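## Task

Place the bolts and the battery inside the steel pan, and put no other object in it. It only counts if the items stay there without the robot holding them, and everything must settle soon after you stop. Release the items and move the grippers away at the end.

## Robot and tools

Robot: two YAM-style arms, left_arm and right_arm. Each has six revolute joints and a parallel two-finger gripper. In the shared scene frame the origin sits on the table top midway between the arms, +z is up, and +x points out over the table. left_arm is on the +y side, with its base at (-0.027, +0.232, 0) m. right_arm's base is at (-0.034, -0.325, 0) m. Both bases are turned only slightly about z. The names left and right refer to the arms, not to sides of a camera image.

execute_actions takes "actions", a list with zero or one entry, plus an optional "pictures" boolean (pictures are included by default).
- An empty list sends nothing and just reports the current state.
- A motion entry is {"rows": [...], "steps": n}. n runs from 1 to 15 control steps of 1/30 s each and defaults to 15.
- Every row is a single list of 14 numbers covering both arms, even when only one arm moves. The order is left_arm waist, shoulder, elbow, wrist pitch, wrist yaw, wrist roll, opening, then the same seven for right_arm.
- The six joint numbers are absolute target angles in radians, in the same form as the Joint positions line. They are not offsets.
- Rows are applied one per step. If there are fewer rows than steps, the last row is held for the remaining steps.
- A wait entry is {"steps": n} with no rows, where n is at most 300. It sends nothing new and returns once n steps have passed since the previous result. Time you spend replying counts toward those steps.
- A refused call sends nothing at all.

Joint ranges (rad), the same for both arms: waist -2.618 to 3.054; shoulder 0.000 to 3.142; elbow 0.000 to 3.142; wrist pitch -1.571 to 1.571; wrist yaw -1.571 to 1.571; wrist roll -2.094 to 2.094.
- A target more than 0.036 rad beyond a stated end is refused if it is also farther out than the joint's last reported angle.
- The true ends can differ from the stated ones by up to 0.036 rad either way. Commands past a true end are clipped to it.
- The line "joint sent to its limit" reports clipping. It may refer to an earlier action that is still running.
- If that line is missing, that does not prove the joint has more room.

Opening is an absolute value from -1 (closed) to +1 (fully open, a pad gap of 0.094 m). grip_measured gives the measured finger opening on this same scale.
- Between the extremes, the fingers are driven to the point where grip_measured equals your number.
- To hold something, command a value below grip_measured. About 0.03 below gives a firm grip; a smaller margin gives a lighter one.
- Pad force tops out around 50 to 62 N, and parts thinner than about 2 mm get less.
- Each gripper's reading may be off by about 1 mm, by a constant amount for the whole scene.
- The gripper's fingers point along its +z axis and close along its y axis.

Motion limits:
- Each commanded joint target is kept within a fixed distance of that joint's measured angle on every step: waist 0.202, shoulder 0.258, elbow 0.238, wrist pitch 0.573, wrist yaw and roll 0.522 rad.
- If the targets would move a gripper more than 70 mm from where it now is, the whole arm's targets are scaled back.
- Far moves therefore take several calls, or rows that step gradually toward the goal.
- Between calls the arms keep moving toward the last row sent. They stop once everything has nearly stopped moving, including when blocked, or when a step is HELD. After that, only a new action makes them move or push further.
- The simulation runs on while you think and type.

Result lines:
- The state line gives each gripper's end_effector_position (m) and end_effector_quat_wxyz in the scene frame. The position is the point between the finger pads, about 1 cm back from the tips. It can be inaccurate, more so at long reach.
- Joint positions and Joint velocities list, for each arm, six joints (rad, rad/s) and then the pad gap (m, m/s).
- "joint command not followed" means the clearance check altered or blocked an arm's joint targets. The rest of the row still ran.
- HELD marks steps on which your row was not sent, in whole or in part.
- MOTOR HOT appears from 75 °C. At 90 °C an OVER-TEMPERATURE FAULT stops that arm for 10 s. At 100 °C that arm goes limp and drops what it holds. Holding loads, even while idle, builds heat, and some heat carries into the next scene.

zoom_image: {"camera", "region": [x0, y0, x1, y1]} returns an enlarged crop, up to 504x504 px, of that camera's latest image. Pixel (0, 0) is the top-left corner. The cameras are cam_head_left, cam_head_right, cam_high, cam_low, cam_left_wrist and cam_right_wrist, all 504x504.

read_manual returns only licence text. finished_scene {"scene": n} ends scene n for good, grades it, and reports the next task.

Things to avoid:
- knocking or placing anything off the table;
- letting the arms collide or press on each other;
- dropping or slamming parts, and pushing hard;
- finishing while a gripper still holds an item, or before things have settled.
Expect occasional tugs on a held part or nudges to loose objects. Open the gripper and lift clear before ending the scene.

Each tool is called after ">>>" in YAML: its name, and indented under it one key for each argument.

## Session

>>> execute_actions:
  actions: []

Scene clock: 0.00 s of 5100.00 s.
left_arm: end_effector_position=(+0.1074, +0.3432, +0.1371) grip_measured=+1.000 end_effector_quat_wxyz=(+0.077, +0.794, -0.588, +0.133) | right_arm: end_effector_position=(+0.3025, -0.5468, +0.3423) grip_measured=+1.000 end_effector_quat_wxyz=(+0.727, -0.042, +0.675, -0.123)
Joint positions: left_arm=[ 0.982  1.326  1.091 -1.5    0.264 -0.89   0.094] | right_arm=[-0.829  1.271  0.821  0.575 -0.799 -0.141  0.094]
Joint velocities: left_arm=[-0.002 -0.012 -0.012 -0.066  0.081  0.037  0.   ] | right_arm=[-0.007 -0.007 -0.007 -0.022  0.037 -0.037  0.   ]

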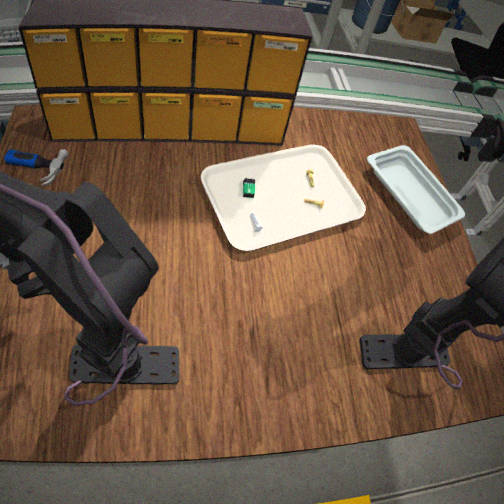

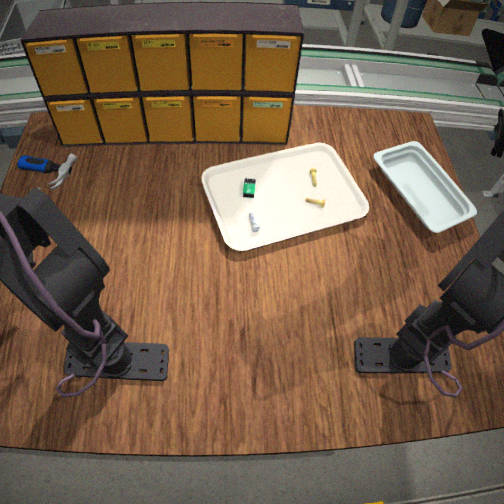

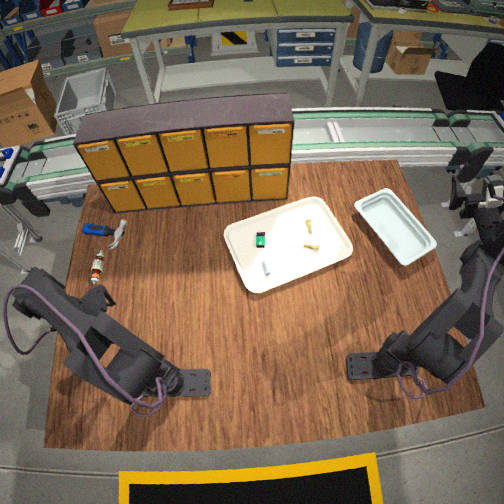

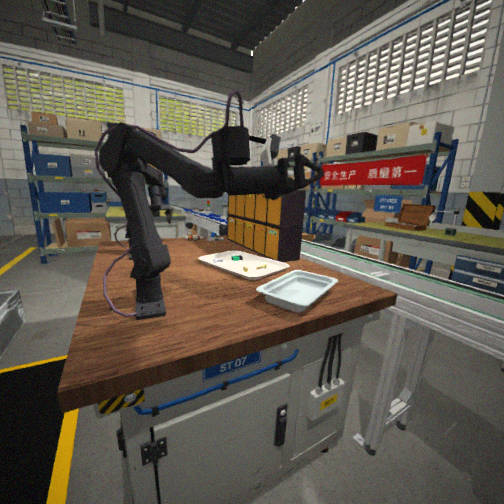

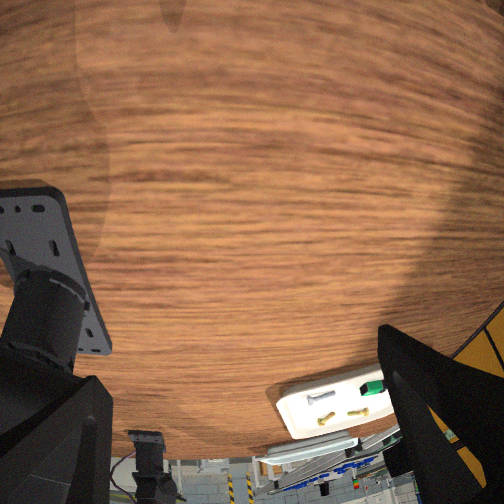

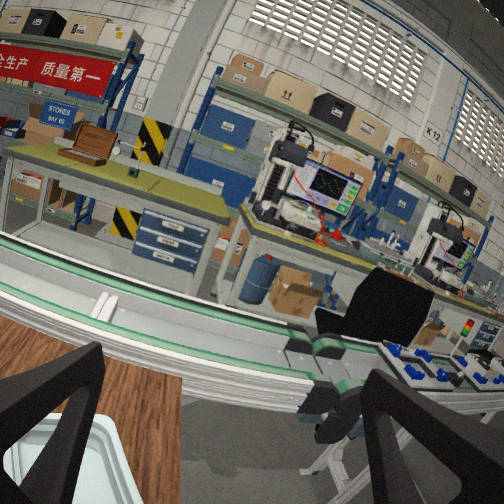

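>>> execute_actions:
  actions:
    - {"rows":[[0.982,1.326,1.091,-1.5,0.264,-0.89,1,0.5,1.96,2.115,-1.455,0,0,1]],"steps":15}
  pictures: false

>>> execute_actions:
  actions:
    - {"steps":30}

Scene clock: 32.73 s of 5100.00 s.
left_arm: end_effector_position=(+0.1074, +0.3432, +0.1371) grip_measured=+1.000 end_effector_quat_wxyz=(+0.077, +0.794, -0.588, +0.133) | right_arm: end_effector_position=(+0.4858, -0.4886, +0.1439) grip_measured=+1.000 end_effector_quat_wxyz=(+0.380, +0.126, +0.916, -0.016)
Joint positions: left_arm=[ 0.982  1.326  1.091 -1.5    0.264 -0.89   0.094] | right_arm=[-0.266  1.971  1.568 -0.394 -0.118 -0.025  0.094]
Joint velocities: left_arm=[-0.002  0.002 -0.007  0.11  -0.051  0.051  0.   ] | right_arm=[ 1.409  0.838  1.526 -2.659  0.579  0.066  0.   ]
Steps of this call (steps 1 to 90: nothing new was sent; then 29.23 s passed at rest; steps 91 to 105: all 15 steps of this action). Readings (joint positions):
91: left_arm=[0.982 1.326 1.091 -1.500 0.264 -0.890] | right_arm=[-0.814 1.284 0.841 0.534 -0.760 -0.131]
92: left_arm=[0.982 1.326 1.091 -1.500 0.264 -0.890] | right_arm=[-0.782 1.321 0.891 0.475 -0.699 -0.116]
94: left_arm=[0.982 1.326 1.091 -1.500 0.264 -0.890] | right_arm=[-0.704 1.421 0.998 0.362 -0.579 -0.092]
98: left_arm=[0.982 1.326 1.091 -1.500 0.264 -0.890] | right_arm=[-0.553 1.633 1.196 0.128 -0.358 -0.059]
105: the state above

Scene clock: 33.73 s of 5100.00 s.
left_arm: end_effector_position=(+0.1074, +0.3432, +0.1371) grip_measured=+1.000 end_effector_quat_wxyz=(+0.077, +0.794, -0.588, +0.133) | right_arm: end_effector_position=(+0.3501, -0.1497, +0.2081) grip_measured=+1.000 end_effector_quat_wxyz=(+0.120, -0.211, +0.970, +0.030)
Joint positions: left_arm=[ 0.982  1.326  1.091 -1.5    0.264 -0.89   0.094] | right_arm=[ 0.501  1.978  2.094 -1.438 -0.009 -0.006  0.094]
Joint velocities: left_arm=[-0.002  0.017  0.022 -0.037 -0.007  0.095  0.   ] | right_arm=[-0.012 -0.002 -0.002 -0.007 -0.007 -0.037  0.   ]
Steps of this call (steps 1 to 30: the robot went on to your last target). Readings (joint positions):
1: left_arm=[0.982 1.326 1.091 -1.500 0.264 -0.890] | right_arm=[-0.217 1.994 1.616 -0.474 -0.102 -0.022]
2: left_arm=[0.982 1.326 1.091 -1.500 0.264 -0.890] | right_arm=[-0.168 2.007 1.660 -0.548 -0.090 -0.020]
4: left_arm=[0.982 1.326 1.091 -1.500 0.264 -0.890] | right_arm=[-0.074 2.013 1.742 -0.683 -0.074 -0.018]
8: left_arm=[0.982 1.326 1.091 -1.500 0.264 -0.890] | right_arm=[0.101 2.013 1.916 -0.920 -0.054 -0.015]
30: the state above

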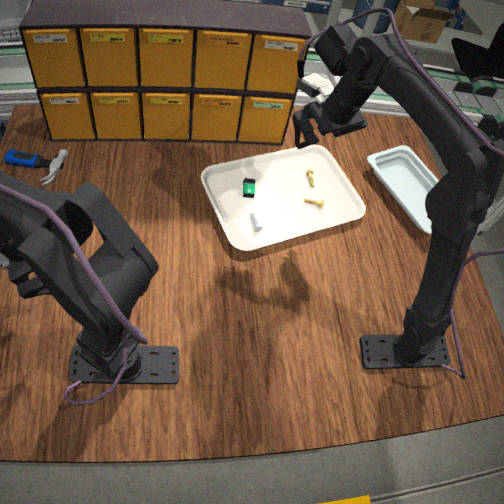

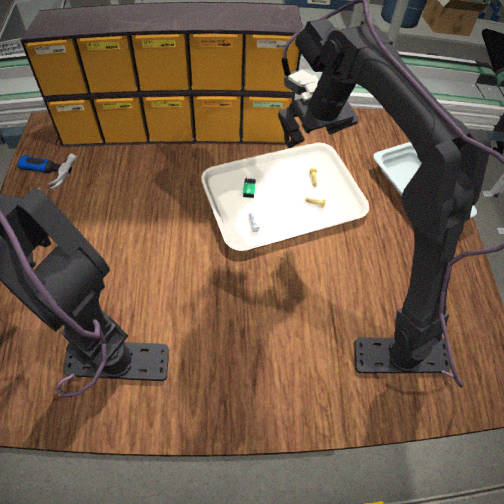

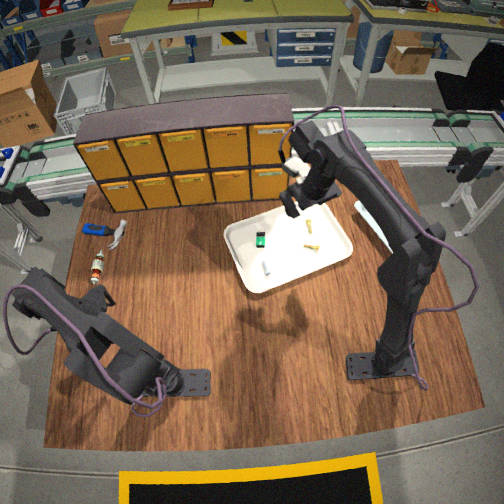

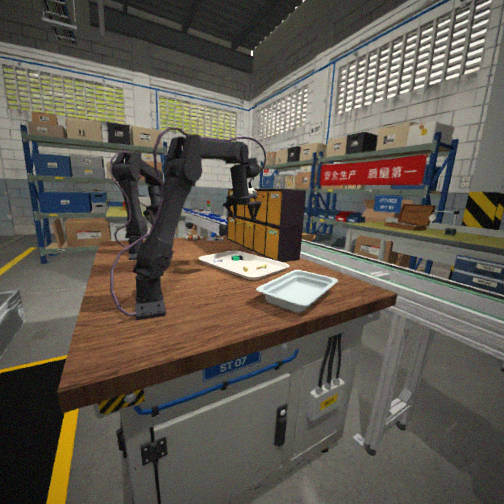

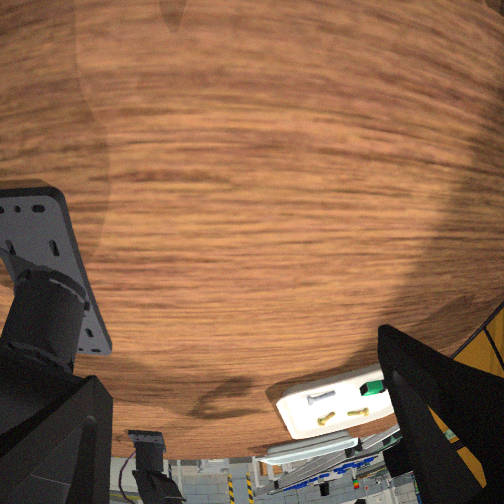

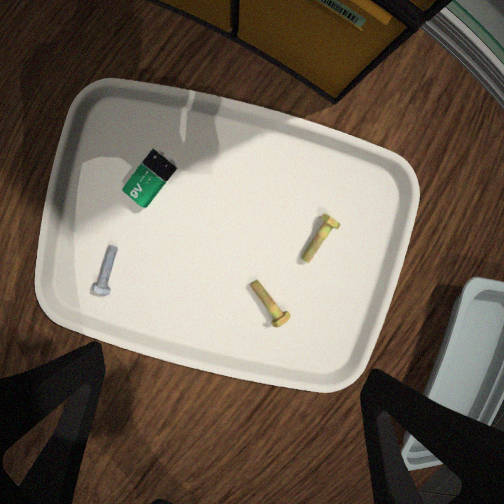

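>>> execute_actions:
  actions:
    - {"rows":[[0.982,1.326,1.091,-1.5,0.264,-0.89,1,0.436,2.144,1.80,-1.056,0,-0.75,0.2]],"steps":15}

Scene clock: 56.80 s of 5100.00 s.
left_arm: end_effector_position=(+0.1074, +0.3432, +0.1371) grip_measured=+1.000 end_effector_quat_wxyz=(+0.077, +0.794, -0.588, +0.133) | right_arm: end_effector_position=(+0.3759, -0.1693, +0.0439) grip_measured=+0.203 end_effector_quat_wxyz=(+0.034, -0.500, +0.865, -0.003)
Joint positions: left_arm=[ 0.982  1.326  1.091 -1.5    0.264 -0.89   0.094] | right_arm=[ 0.438  2.188  1.78  -1.095 -0.004 -0.69   0.056]
Joint velocities: left_arm=[-0.002 -0.007 -0.012 -0.037 -0.007 -0.022  0.   ] | right_arm=[-0.012 -0.208  0.007  0.183 -0.007 -0.403 -0.001]
Steps of this call (steps 1 to 15: the robot went on to your last target; steps 16 to 90: nothing new was sent; then 19.57 s passed at rest; steps 91 to 105: all 15 steps of this action). Readings (joint positions):
91: left_arm=[0.982 1.326 1.091 -1.500 0.264 -0.890] | right_arm=[0.499 1.981 2.076 -1.420 -0.009 -0.044]
92: left_arm=[0.982 1.326 1.091 -1.500 0.264 -0.890] | right_arm=[0.495 1.981 2.049 -1.381 -0.009 -0.095]
94: left_arm=[0.982 1.326 1.091 -1.500 0.264 -0.890] | right_arm=[0.483 2.007 1.980 -1.309 -0.009 -0.201]
98: left_arm=[0.982 1.326 1.091 -1.500 0.264 -0.890] | right_arm=[0.454 2.112 1.842 -1.174 -0.009 -0.479]
105: the state above

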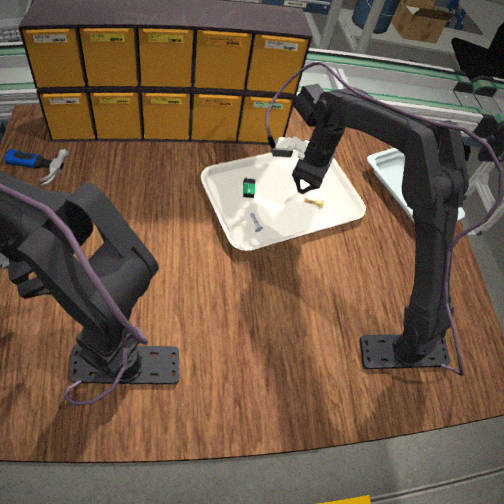

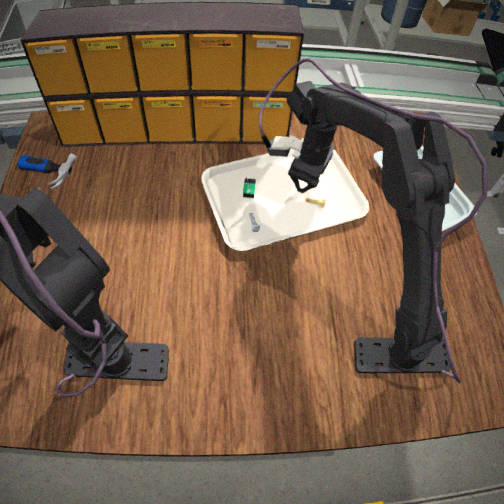

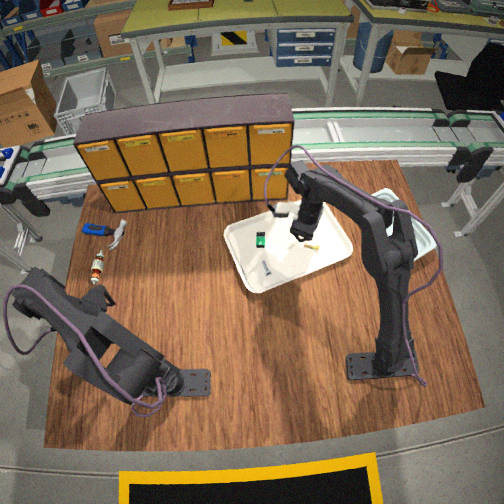

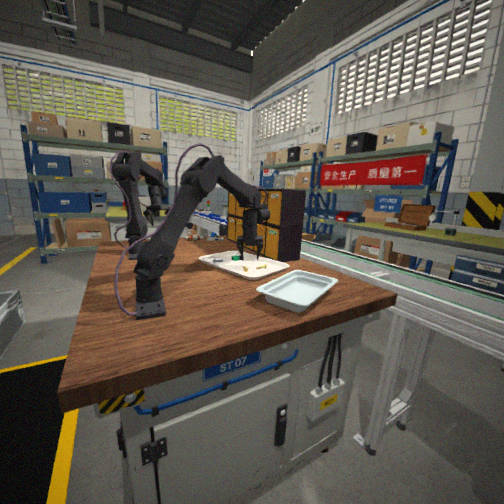

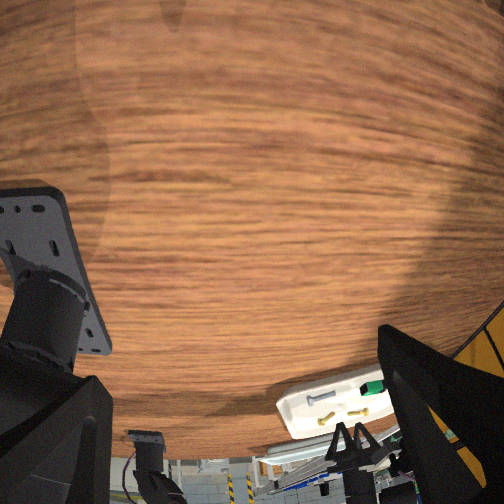

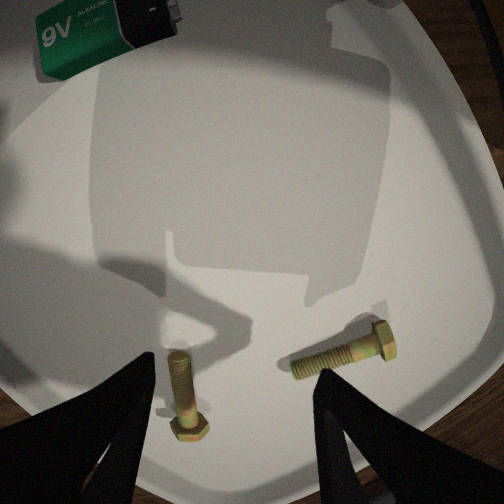

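>>> execute_actions:
  actions:
    - {"rows":[[0.982,1.326,1.091,-1.5,0.264,-0.89,1,0.443,1.957,1.441,-0.884,0,-0.72,0.0]],"steps":15}

>>> execute_actions:
  actions:
    - {"steps":10}

Scene clock: 77.37 s of 5100.00 s.
left_arm: end_effector_position=(+0.1074, +0.3432, +0.1371) grip_measured=+1.000 end_effector_quat_wxyz=(+0.077, +0.794, -0.588, +0.133) | right_arm: end_effector_position=(+0.3407, -0.1825, +0.0465) grip_measured=+0.003 end_effector_quat_wxyz=(+0.074, -0.515, +0.854, -0.012)
Joint positions: left_arm=[ 0.982  1.326  1.091 -1.5    0.264 -0.89   0.094] | right_arm=[ 0.438  1.966  1.445 -0.9   -0.004 -0.727  0.047]
Joint velocities: left_arm=[-0.007 -0.012 -0.002 -0.022 -0.051  0.007  0.   ] | right_arm=[ 0.002 -0.002  0.012  0.066  0.022 -0.037 -0.001]
Steps of this call (steps 1 to 30: the robot went on to your last target; steps 31 to 90: nothing new was sent; then 17.07 s passed at rest; steps 91 to 105: all 15 steps of this action). Readings (joint positions):
91: left_arm=[0.982 1.326 1.091 -1.500 0.264 -0.890] | right_arm=[0.438 2.134 1.735 -1.016 -0.004 -0.742]
92: left_arm=[0.982 1.326 1.091 -1.500 0.264 -0.890] | right_arm=[0.438 2.085 1.649 -0.965 -0.004 -0.738]
94: left_arm=[0.982 1.326 1.091 -1.500 0.264 -0.890] | right_arm=[0.438 1.997 1.511 -0.948 -0.004 -0.734]
98: left_arm=[0.982 1.326 1.091 -1.500 0.264 -0.890] | right_arm=[0.438 1.966 1.447 -0.936 -0.004 -0.730]
105: the state above

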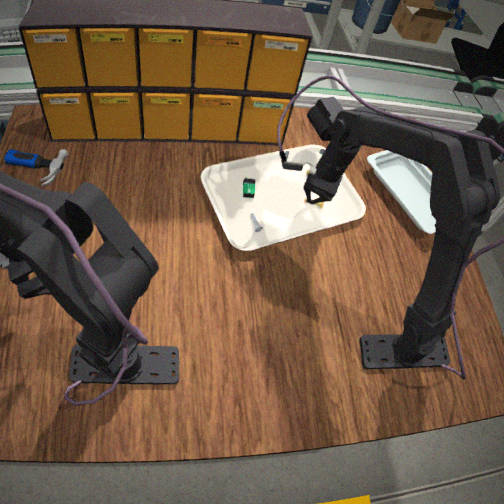

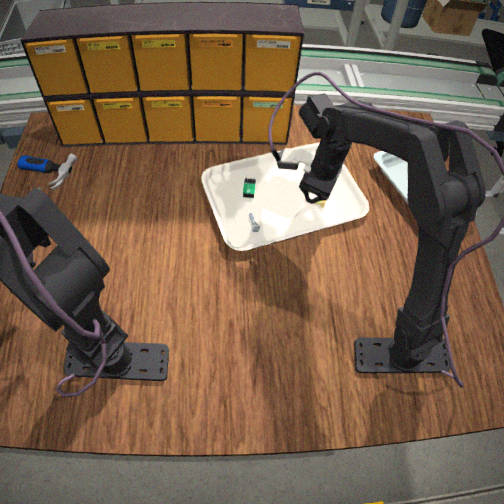

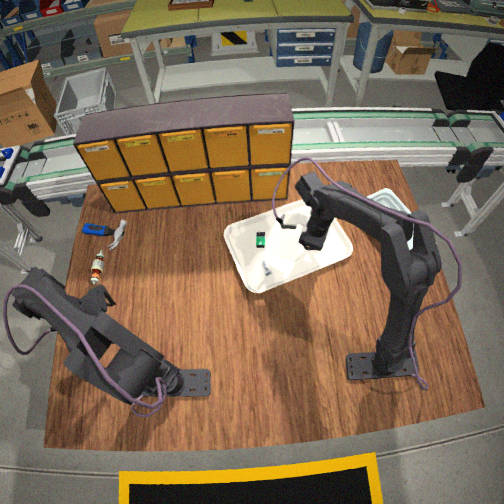

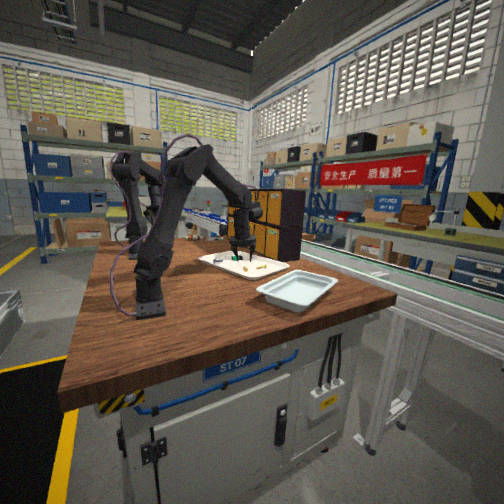

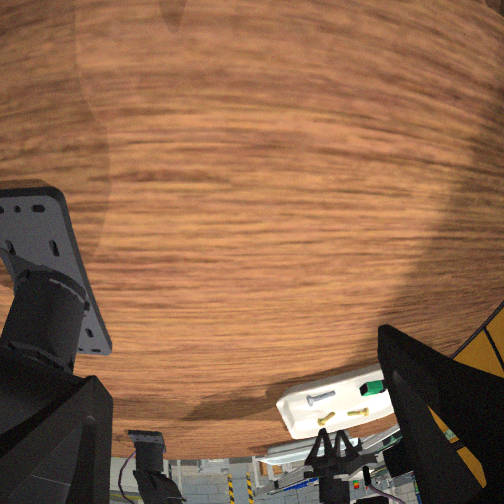

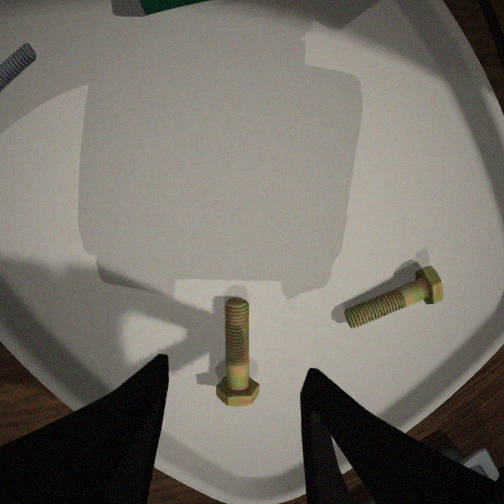

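Scene clock: 77.70 s of 5100.00 s.
left_arm: end_effector_position=(+0.1074, +0.3432, +0.1371) grip_measured=+1.000 end_effector_quat_wxyz=(+0.077, +0.794, -0.588, +0.133) | right_arm: end_effector_position=(+0.3425, -0.1818, +0.0468) grip_measured=+0.003 end_effector_quat_wxyz=(+0.077, -0.515, +0.854, -0.012)
Joint positions: left_arm=[ 0.982  1.326  1.091 -1.5    0.264 -0.89   0.094] | right_arm=[ 0.438  1.966  1.445 -0.893 -0.004 -0.727  0.047]
Joint velocities: left_arm=[-0.022 -0.002 -0.022 -0.022 -0.051 -0.051  0.   ] | right_arm=[ 0.007 -0.012  0.012  0.007  0.037 -0.007 -0.   ]
Steps of this call (steps 1 to 10: the robot went on to your last target). Readings (joint positions):
1: left_arm=[0.982 1.326 1.091 -1.500 0.264 -0.890] | right_arm=[0.438 1.966 1.445 -0.898 -0.004 -0.727]
2: left_arm=[0.982 1.326 1.091 -1.500 0.264 -0.890] | right_arm=[0.438 1.966 1.445 -0.897 -0.004 -0.727]
4: left_arm=[0.982 1.326 1.091 -1.500 0.264 -0.890] | right_arm=[0.438 1.966 1.445 -0.895 -0.004 -0.727]
8: left_arm=[0.982 1.326 1.091 -1.500 0.264 -0.890] | right_arm=[0.438 1.966 1.445 -0.893 -0.004 -0.727]
10: the state above

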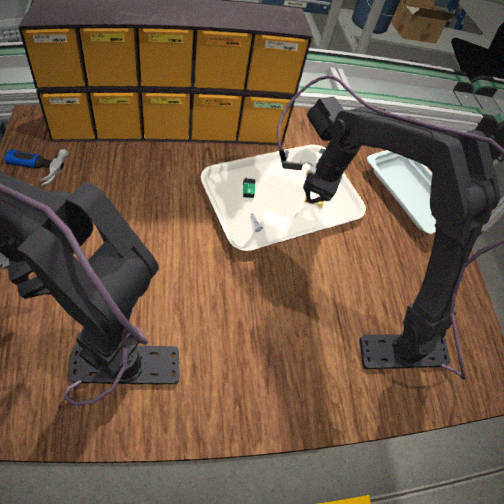

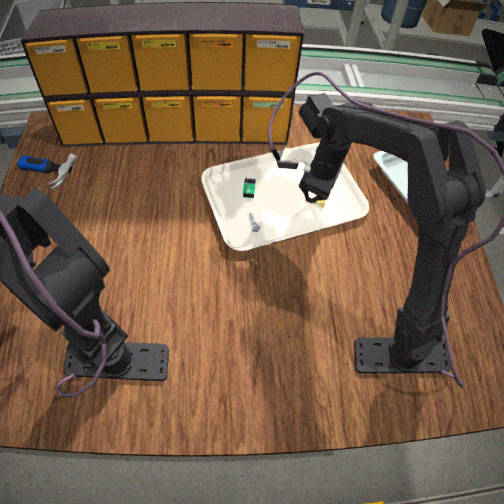

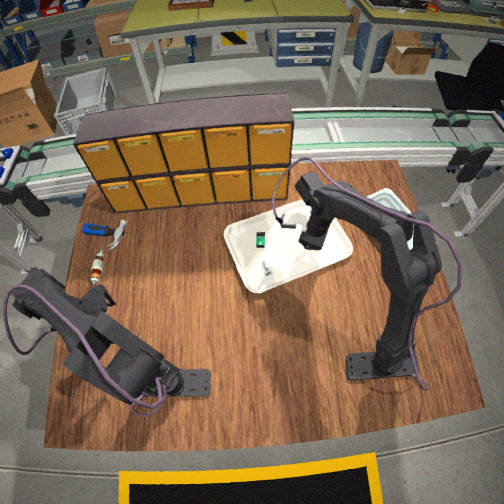

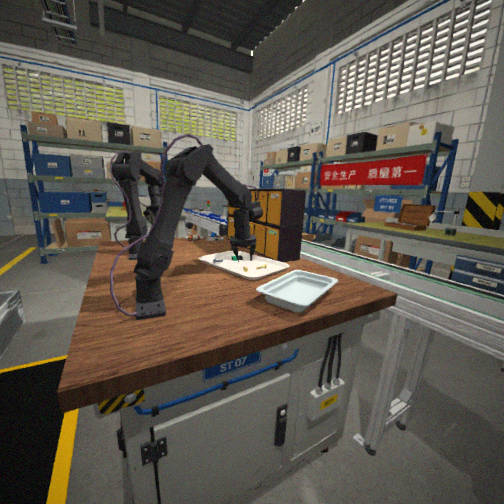

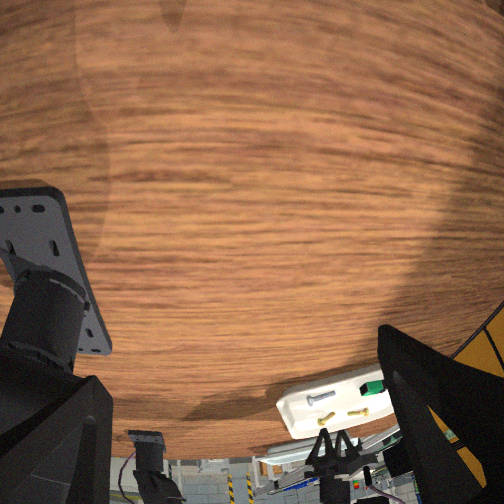

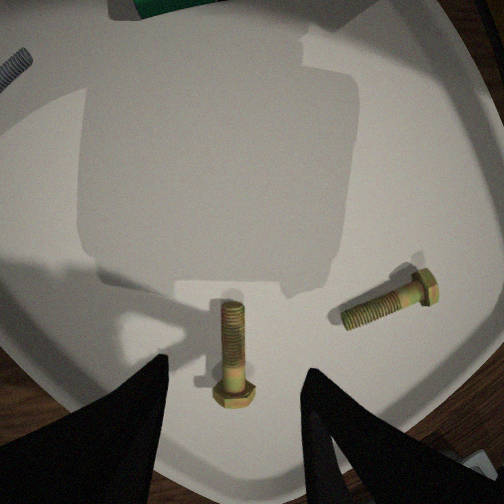

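>>> execute_actions:
  actions:
    - {"rows":[[0.982,1.326,1.091,-1.5,0.264,-0.89,1,0.443,2.0,1.393,-0.79,0,-0.72,0.0]],"steps":15}

>>> zoom_image:
  camera: "cam_right_wrist"
  region: [0,0,504,504]

Scene clock: 85.57 s of 5100.00 s.
left_arm: end_effector_position=(+0.1074, +0.3432, +0.1371) grip_measured=+1.000 end_effector_quat_wxyz=(+0.077, +0.794, -0.588, +0.133) | right_arm: end_effector_position=(+0.3456, -0.1807, +0.0225) grip_measured=+0.003 end_effector_quat_wxyz=(+0.080, -0.515, +0.854, -0.013)
Joint positions: left_arm=[ 0.982  1.326  1.091 -1.5    0.264 -0.89   0.094] | right_arm=[ 0.438  2.004  1.396 -0.802 -0.004 -0.727  0.047]
Joint velocities: left_arm=[-0.002 -0.007  0.012  0.095  0.037 -0.037  0.   ] | right_arm=[ 0.002  0.012 -0.007  0.022 -0.066 -0.007  0.001]
Steps of this call (steps 1 to 15: the robot went on to your last target; steps 16 to 90: nothing new was sent; then 4.37 s passed at rest; steps 91 to 105: all 15 steps of this action). Readings (joint positions):
91: left_arm=[0.982 1.326 1.091 -1.500 0.264 -0.890] | right_arm=[0.438 1.967 1.438 -0.879 -0.004 -0.727]
92: left_arm=[0.982 1.326 1.091 -1.500 0.264 -0.890] | right_arm=[0.438 1.968 1.429 -0.859 -0.004 -0.727]
94: left_arm=[0.982 1.326 1.091 -1.500 0.264 -0.890] | right_arm=[0.438 1.981 1.412 -0.835 -0.004 -0.727]
98: left_arm=[0.982 1.326 1.091 -1.500 0.264 -0.890] | right_arm=[0.438 2.002 1.397 -0.816 -0.004 -0.727]
105: the state above

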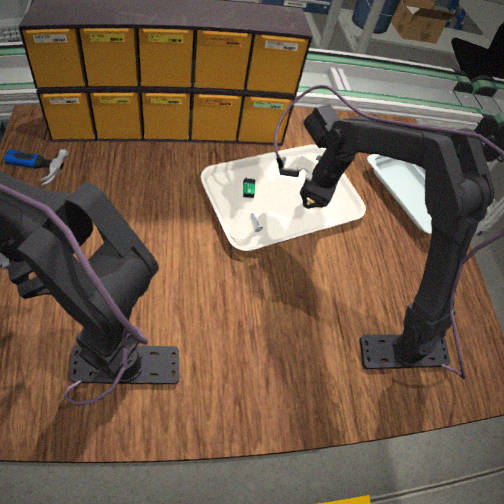

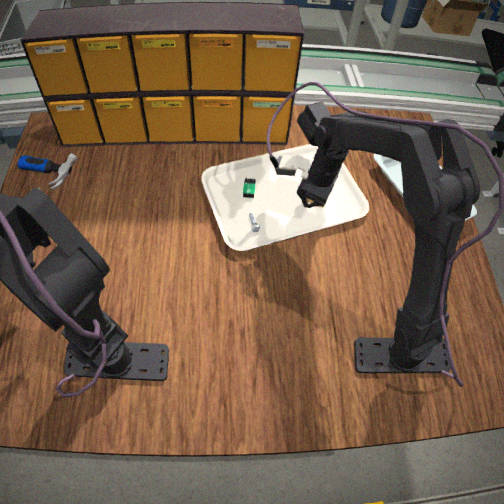

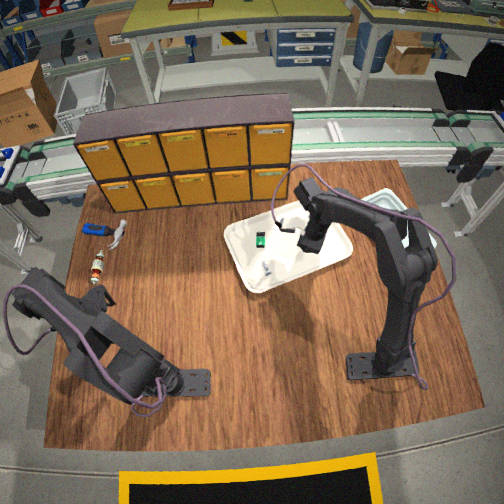

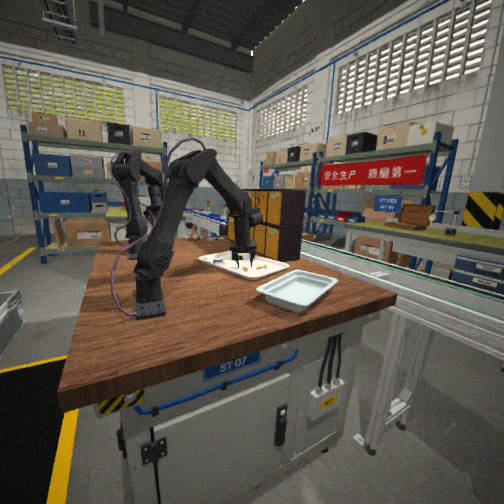

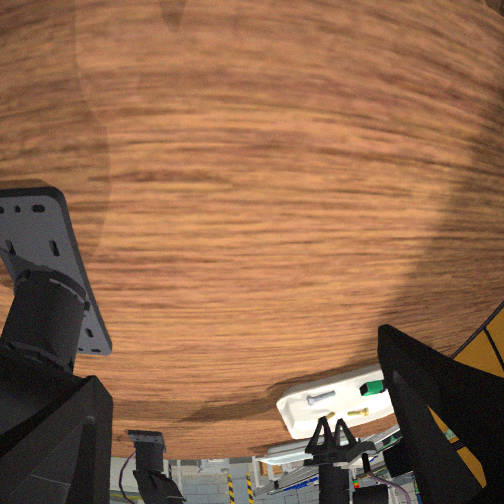

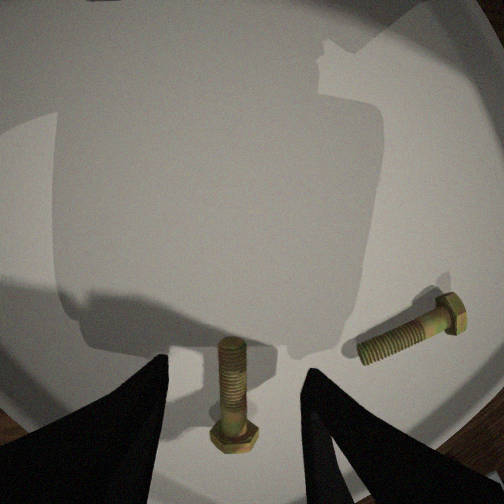

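Region (0, 0, 504, 504) of cam_right_wrist's 504x504 image, scaled by 1.000.

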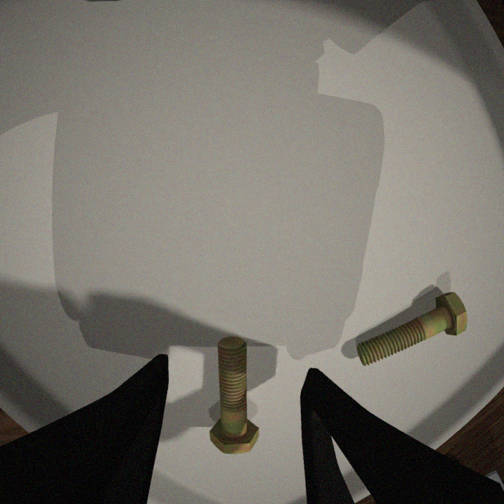

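>>> execute_actions:
  actions:
    - {"rows":[[0.982,1.326,1.091,-1.5,0.264,-0.89,1,0.443,2.008,1.383,-0.775,0,-0.72,0.0],[0.982,1.326,1.091,-1.5,0.264,-0.89,1,0.443,2.008,1.383,-0.775,0,-0.72,0.0],[0.982,1.326,1.091,-1.5,0.264,-0.89,1,0.443,2.008,1.383,-0.775,0,-0.72,0.0],[0.982,1.326,1.091,-1.5,0.264,-0.89,1,0.443,2.008,1.383,-0.775,0,-0.72,0.0],[0.982,1.326,1.091,-1.5,0.264,-0.89,1,0.443,2.008,1.383,-0.775,0,-0.72,-0.87]],"steps":15}

Scene clock: 94.40 s of 5100.00 s.
left_arm: end_effector_position=(+0.1074, +0.3432, +0.1371) grip_measured=+1.000 end_effector_quat_wxyz=(+0.077, +0.794, -0.588, +0.133) | right_arm: end_effector_position=(+0.3497, -0.1791, +0.0232) grip_measured=-0.867 end_effector_quat_wxyz=(+0.089, -0.514, +0.853, -0.014)
Joint positions: left_arm=[ 0.982  1.326  1.091 -1.5    0.264 -0.89   0.094] | right_arm=[ 0.438  2.004  1.396 -0.784 -0.004 -0.727  0.006]
Joint velocities: left_arm=[ 0.012 -0.002 -0.002 -0.037  0.051 -0.051  0.   ] | right_arm=[ 0.002  0.012 -0.007 -0.007 -0.007 -0.081 -0.   ]
Steps of this call (steps 1 to 15: the robot went on to your last target; steps 16 to 90: nothing new was sent; then 5.33 s passed at rest; steps 91 to 105: all 15 steps of this action). Readings (joint positions):
91: left_arm=[0.982 1.326 1.091 -1.500 0.264 -0.890] | right_arm=[0.438 2.004 1.396 -0.796 -0.004 -0.727]
92: left_arm=[0.982 1.326 1.091 -1.500 0.264 -0.890] | right_arm=[0.438 2.004 1.396 -0.794 -0.004 -0.727]
94: left_arm=[0.982 1.326 1.091 -1.500 0.264 -0.890] | right_arm=[0.438 2.004 1.396 -0.790 -0.004 -0.727]
98: left_arm=[0.982 1.326 1.091 -1.500 0.264 -0.890] | right_arm=[0.438 2.004 1.396 -0.785 -0.004 -0.727]
105: the state above

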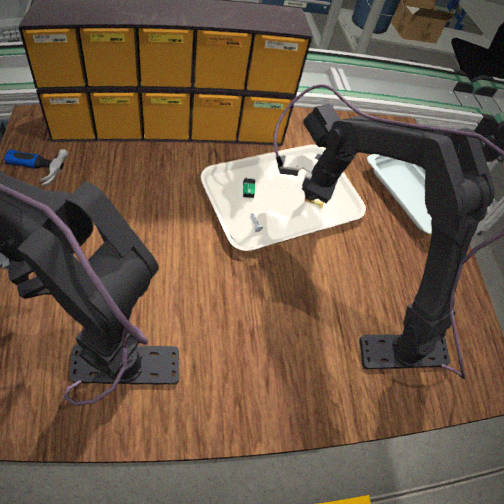

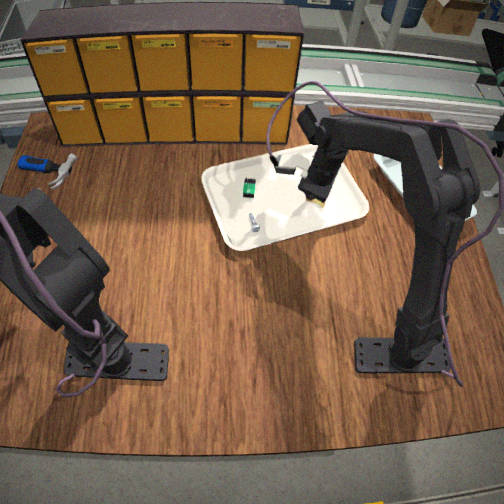

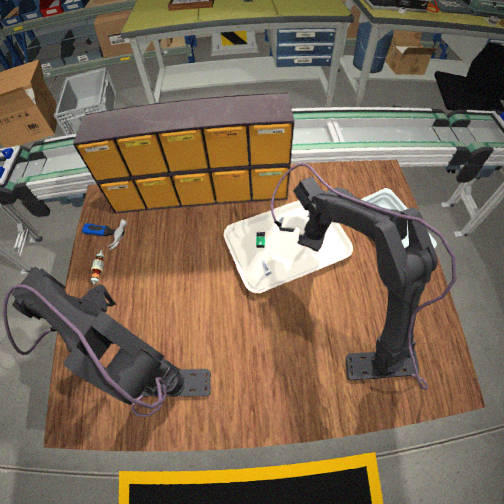

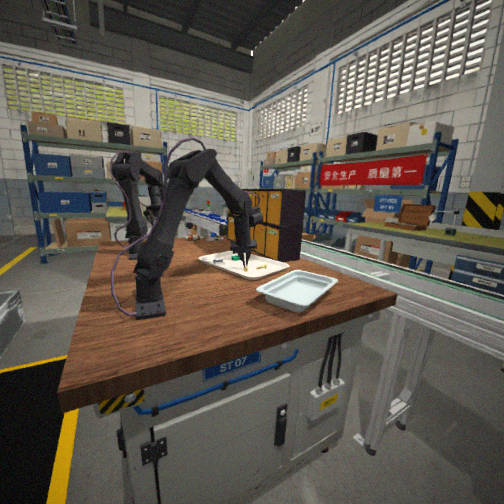

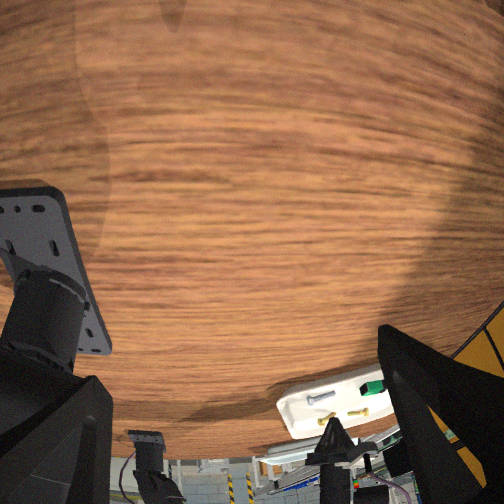

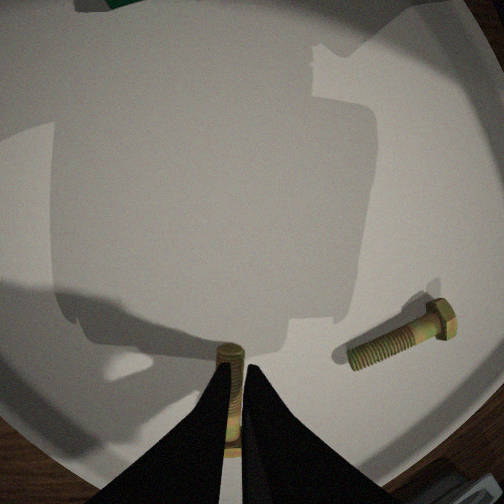

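>>> execute_actions:
  actions:
    - {"rows":[[0.982,1.326,1.091,-1.5,0.264,-0.89,1,0.443,2.004,1.393,-0.79,0,-0.72,-0.4],[0.982,1.326,1.091,-1.5,0.264,-0.89,1,0.443,2.004,1.393,-0.79,0,-0.72,-0.4],[0.982,1.326,1.091,-1.5,0.264,-0.89,1,0.443,2.004,1.393,-0.79,0,-0.72,-0.4],[0.982,1.326,1.091,-1.5,0.264,-0.89,1,0.443,2.034,1.393,-0.77,0,-0.72,-0.4]],"steps":15}

Scene clock: 102.60 s of 5100.00 s.
left_arm: end_effector_position=(+0.1074, +0.3432, +0.1371) grip_measured=+1.000 end_effector_quat_wxyz=(+0.077, +0.794, -0.588, +0.133) | right_arm: end_effector_position=(+0.3490, -0.1794, +0.0141) grip_measured=-0.402 end_effector_quat_wxyz=(+0.080, -0.514, +0.854, -0.013)
Joint positions: left_arm=[ 0.982  1.326  1.091 -1.5    0.264 -0.89   0.094] | right_arm=[ 0.438  2.028  1.396 -0.777 -0.004 -0.726  0.028]
Joint velocities: left_arm=[-0.007 -0.017 -0.002  0.037  0.037 -0.037  0.   ] | right_arm=[-0.002  0.002 -0.007 -0.037 -0.007 -0.007  0.   ]
Steps of this call (steps 1 to 15: the robot went on to your last target; steps 16 to 90: nothing new was sent; then 4.70 s passed at rest; steps 91 to 105: all 15 steps of this action). Readings (joint positions):
91: left_arm=[0.982 1.326 1.091 -1.500 0.264 -0.890] | right_arm=[0.438 2.004 1.396 -0.784 -0.004 -0.726]
92: left_arm=[0.982 1.326 1.091 -1.500 0.264 -0.890] | right_arm=[0.438 2.004 1.396 -0.784 -0.004 -0.726]
94: left_arm=[0.982 1.326 1.091 -1.500 0.264 -0.890] | right_arm=[0.438 2.005 1.396 -0.783 -0.004 -0.726]
98: left_arm=[0.982 1.326 1.091 -1.500 0.264 -0.890] | right_arm=[0.438 2.024 1.396 -0.778 -0.004 -0.726]
105: the state above

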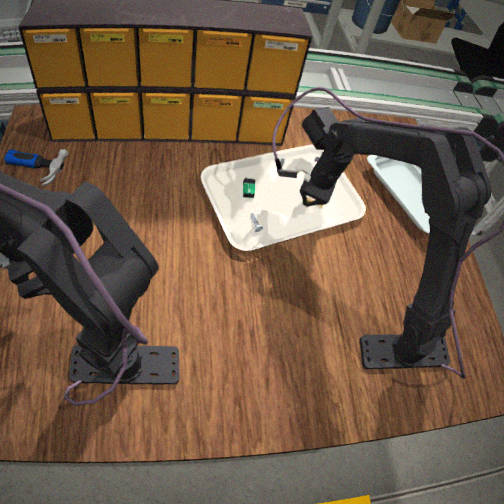

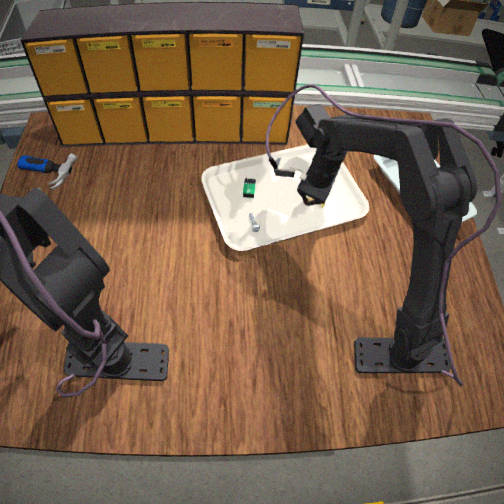

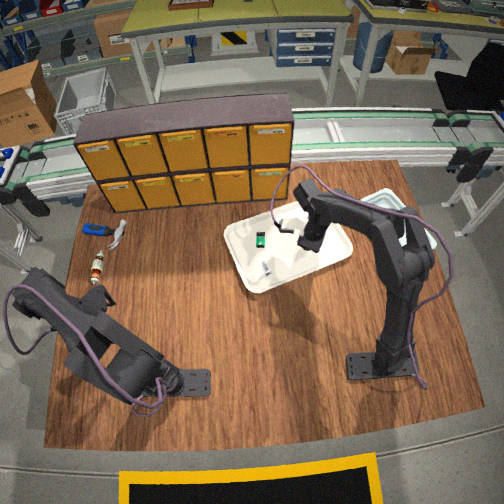

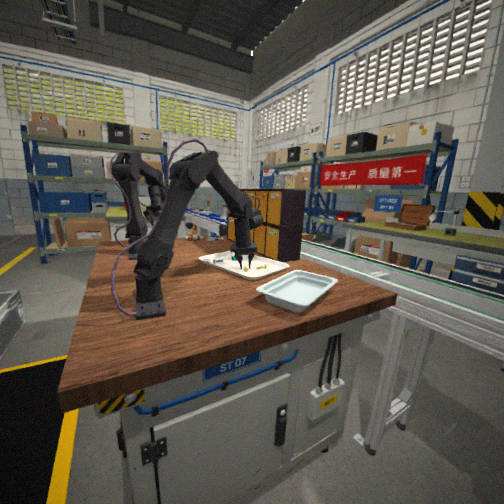

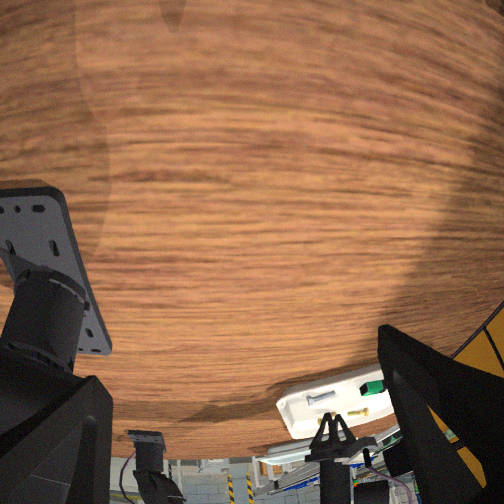

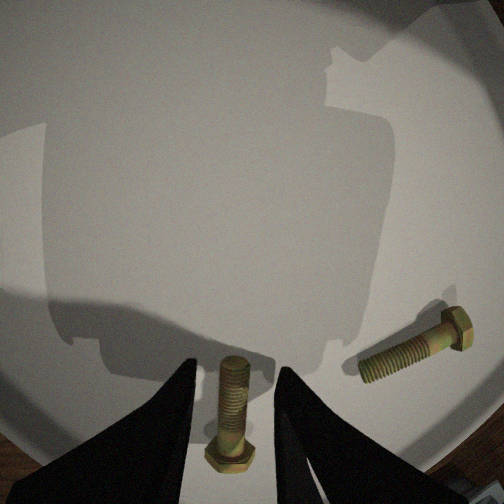

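Reported z .014. Close and see.

>>> execute_actions:
  actions:
    - {"rows":[[0.982,1.326,1.091,-1.5,0.264,-0.89,1,0.443,2.04,1.393,-0.77,0,-0.72,-0.9]],"steps":12}

Scene clock: 105.10 s of 5100.00 s.
left_arm: end_effector_position=(+0.1074, +0.3432, +0.1371) grip_measured=+1.000 end_effector_quat_wxyz=(+0.077, +0.794, -0.588, +0.133) | right_arm: end_effector_position=(+0.3489, -0.1794, +0.0134) grip_measured=-0.871 end_effector_quat_wxyz=(+0.079, -0.514, +0.854, -0.013)
Joint positions: left_arm=[ 0.982  1.326  1.091 -1.5    0.264 -0.89   0.094] | right_arm=[ 0.438  2.029  1.396 -0.777 -0.004 -0.726  0.006]
Joint velocities: left_arm=[ 0.002 -0.007  0.007 -0.007 -0.007  0.007  0.   ] | right_arm=[ 0.012 -0.012 -0.002 -0.022  0.007  0.022 -0.   ]
Steps of this call (steps 1 to 15: the robot went on to your last target; steps 16 to 63: nothing new was sent; steps 64 to 75: all 12 steps of this action). Readings (joint positions):
64: left_arm=[0.982 1.326 1.091 -1.500 0.264 -0.890] | right_arm=[0.438 2.028 1.396 -0.777 -0.004 -0.726]
65: left_arm=[0.982 1.326 1.091 -1.500 0.264 -0.890] | right_arm=[0.438 2.028 1.396 -0.777 -0.004 -0.726]
67: left_arm=[0.982 1.326 1.091 -1.500 0.264 -0.890] | right_arm=[0.438 2.029 1.396 -0.777 -0.004 -0.726]
71: left_arm=[0.982 1.326 1.091 -1.500 0.264 -0.890] | right_arm=[0.438 2.029 1.396 -0.777 -0.004 -0.726]
75: the state above

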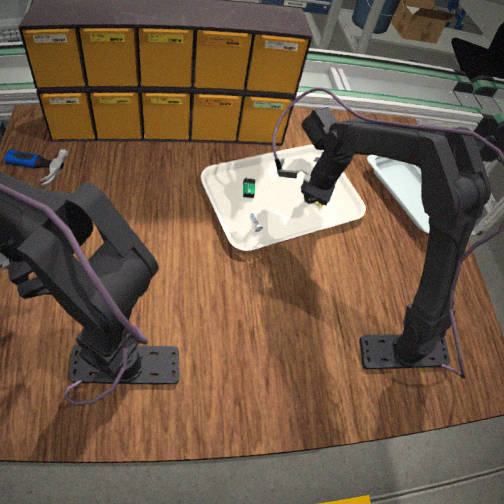

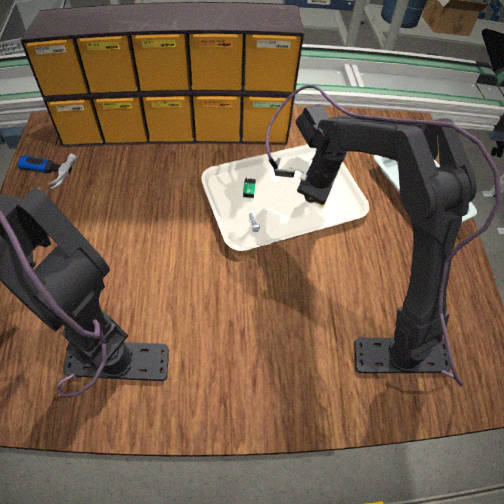

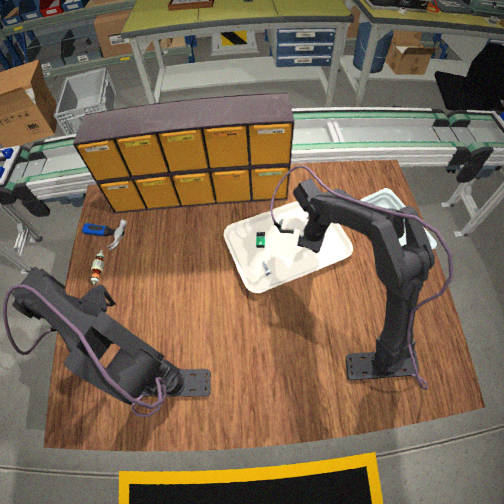

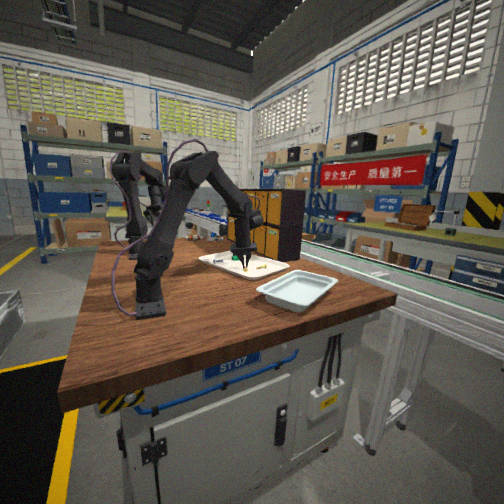

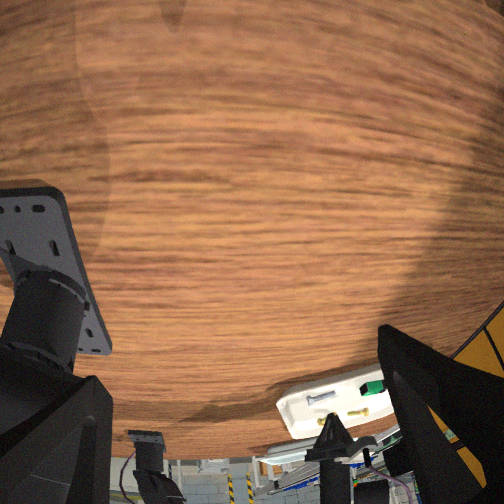

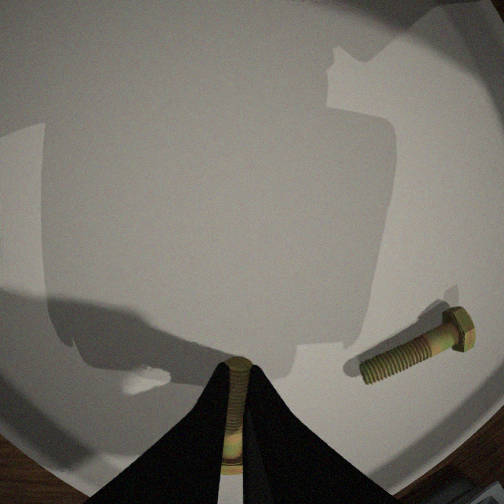

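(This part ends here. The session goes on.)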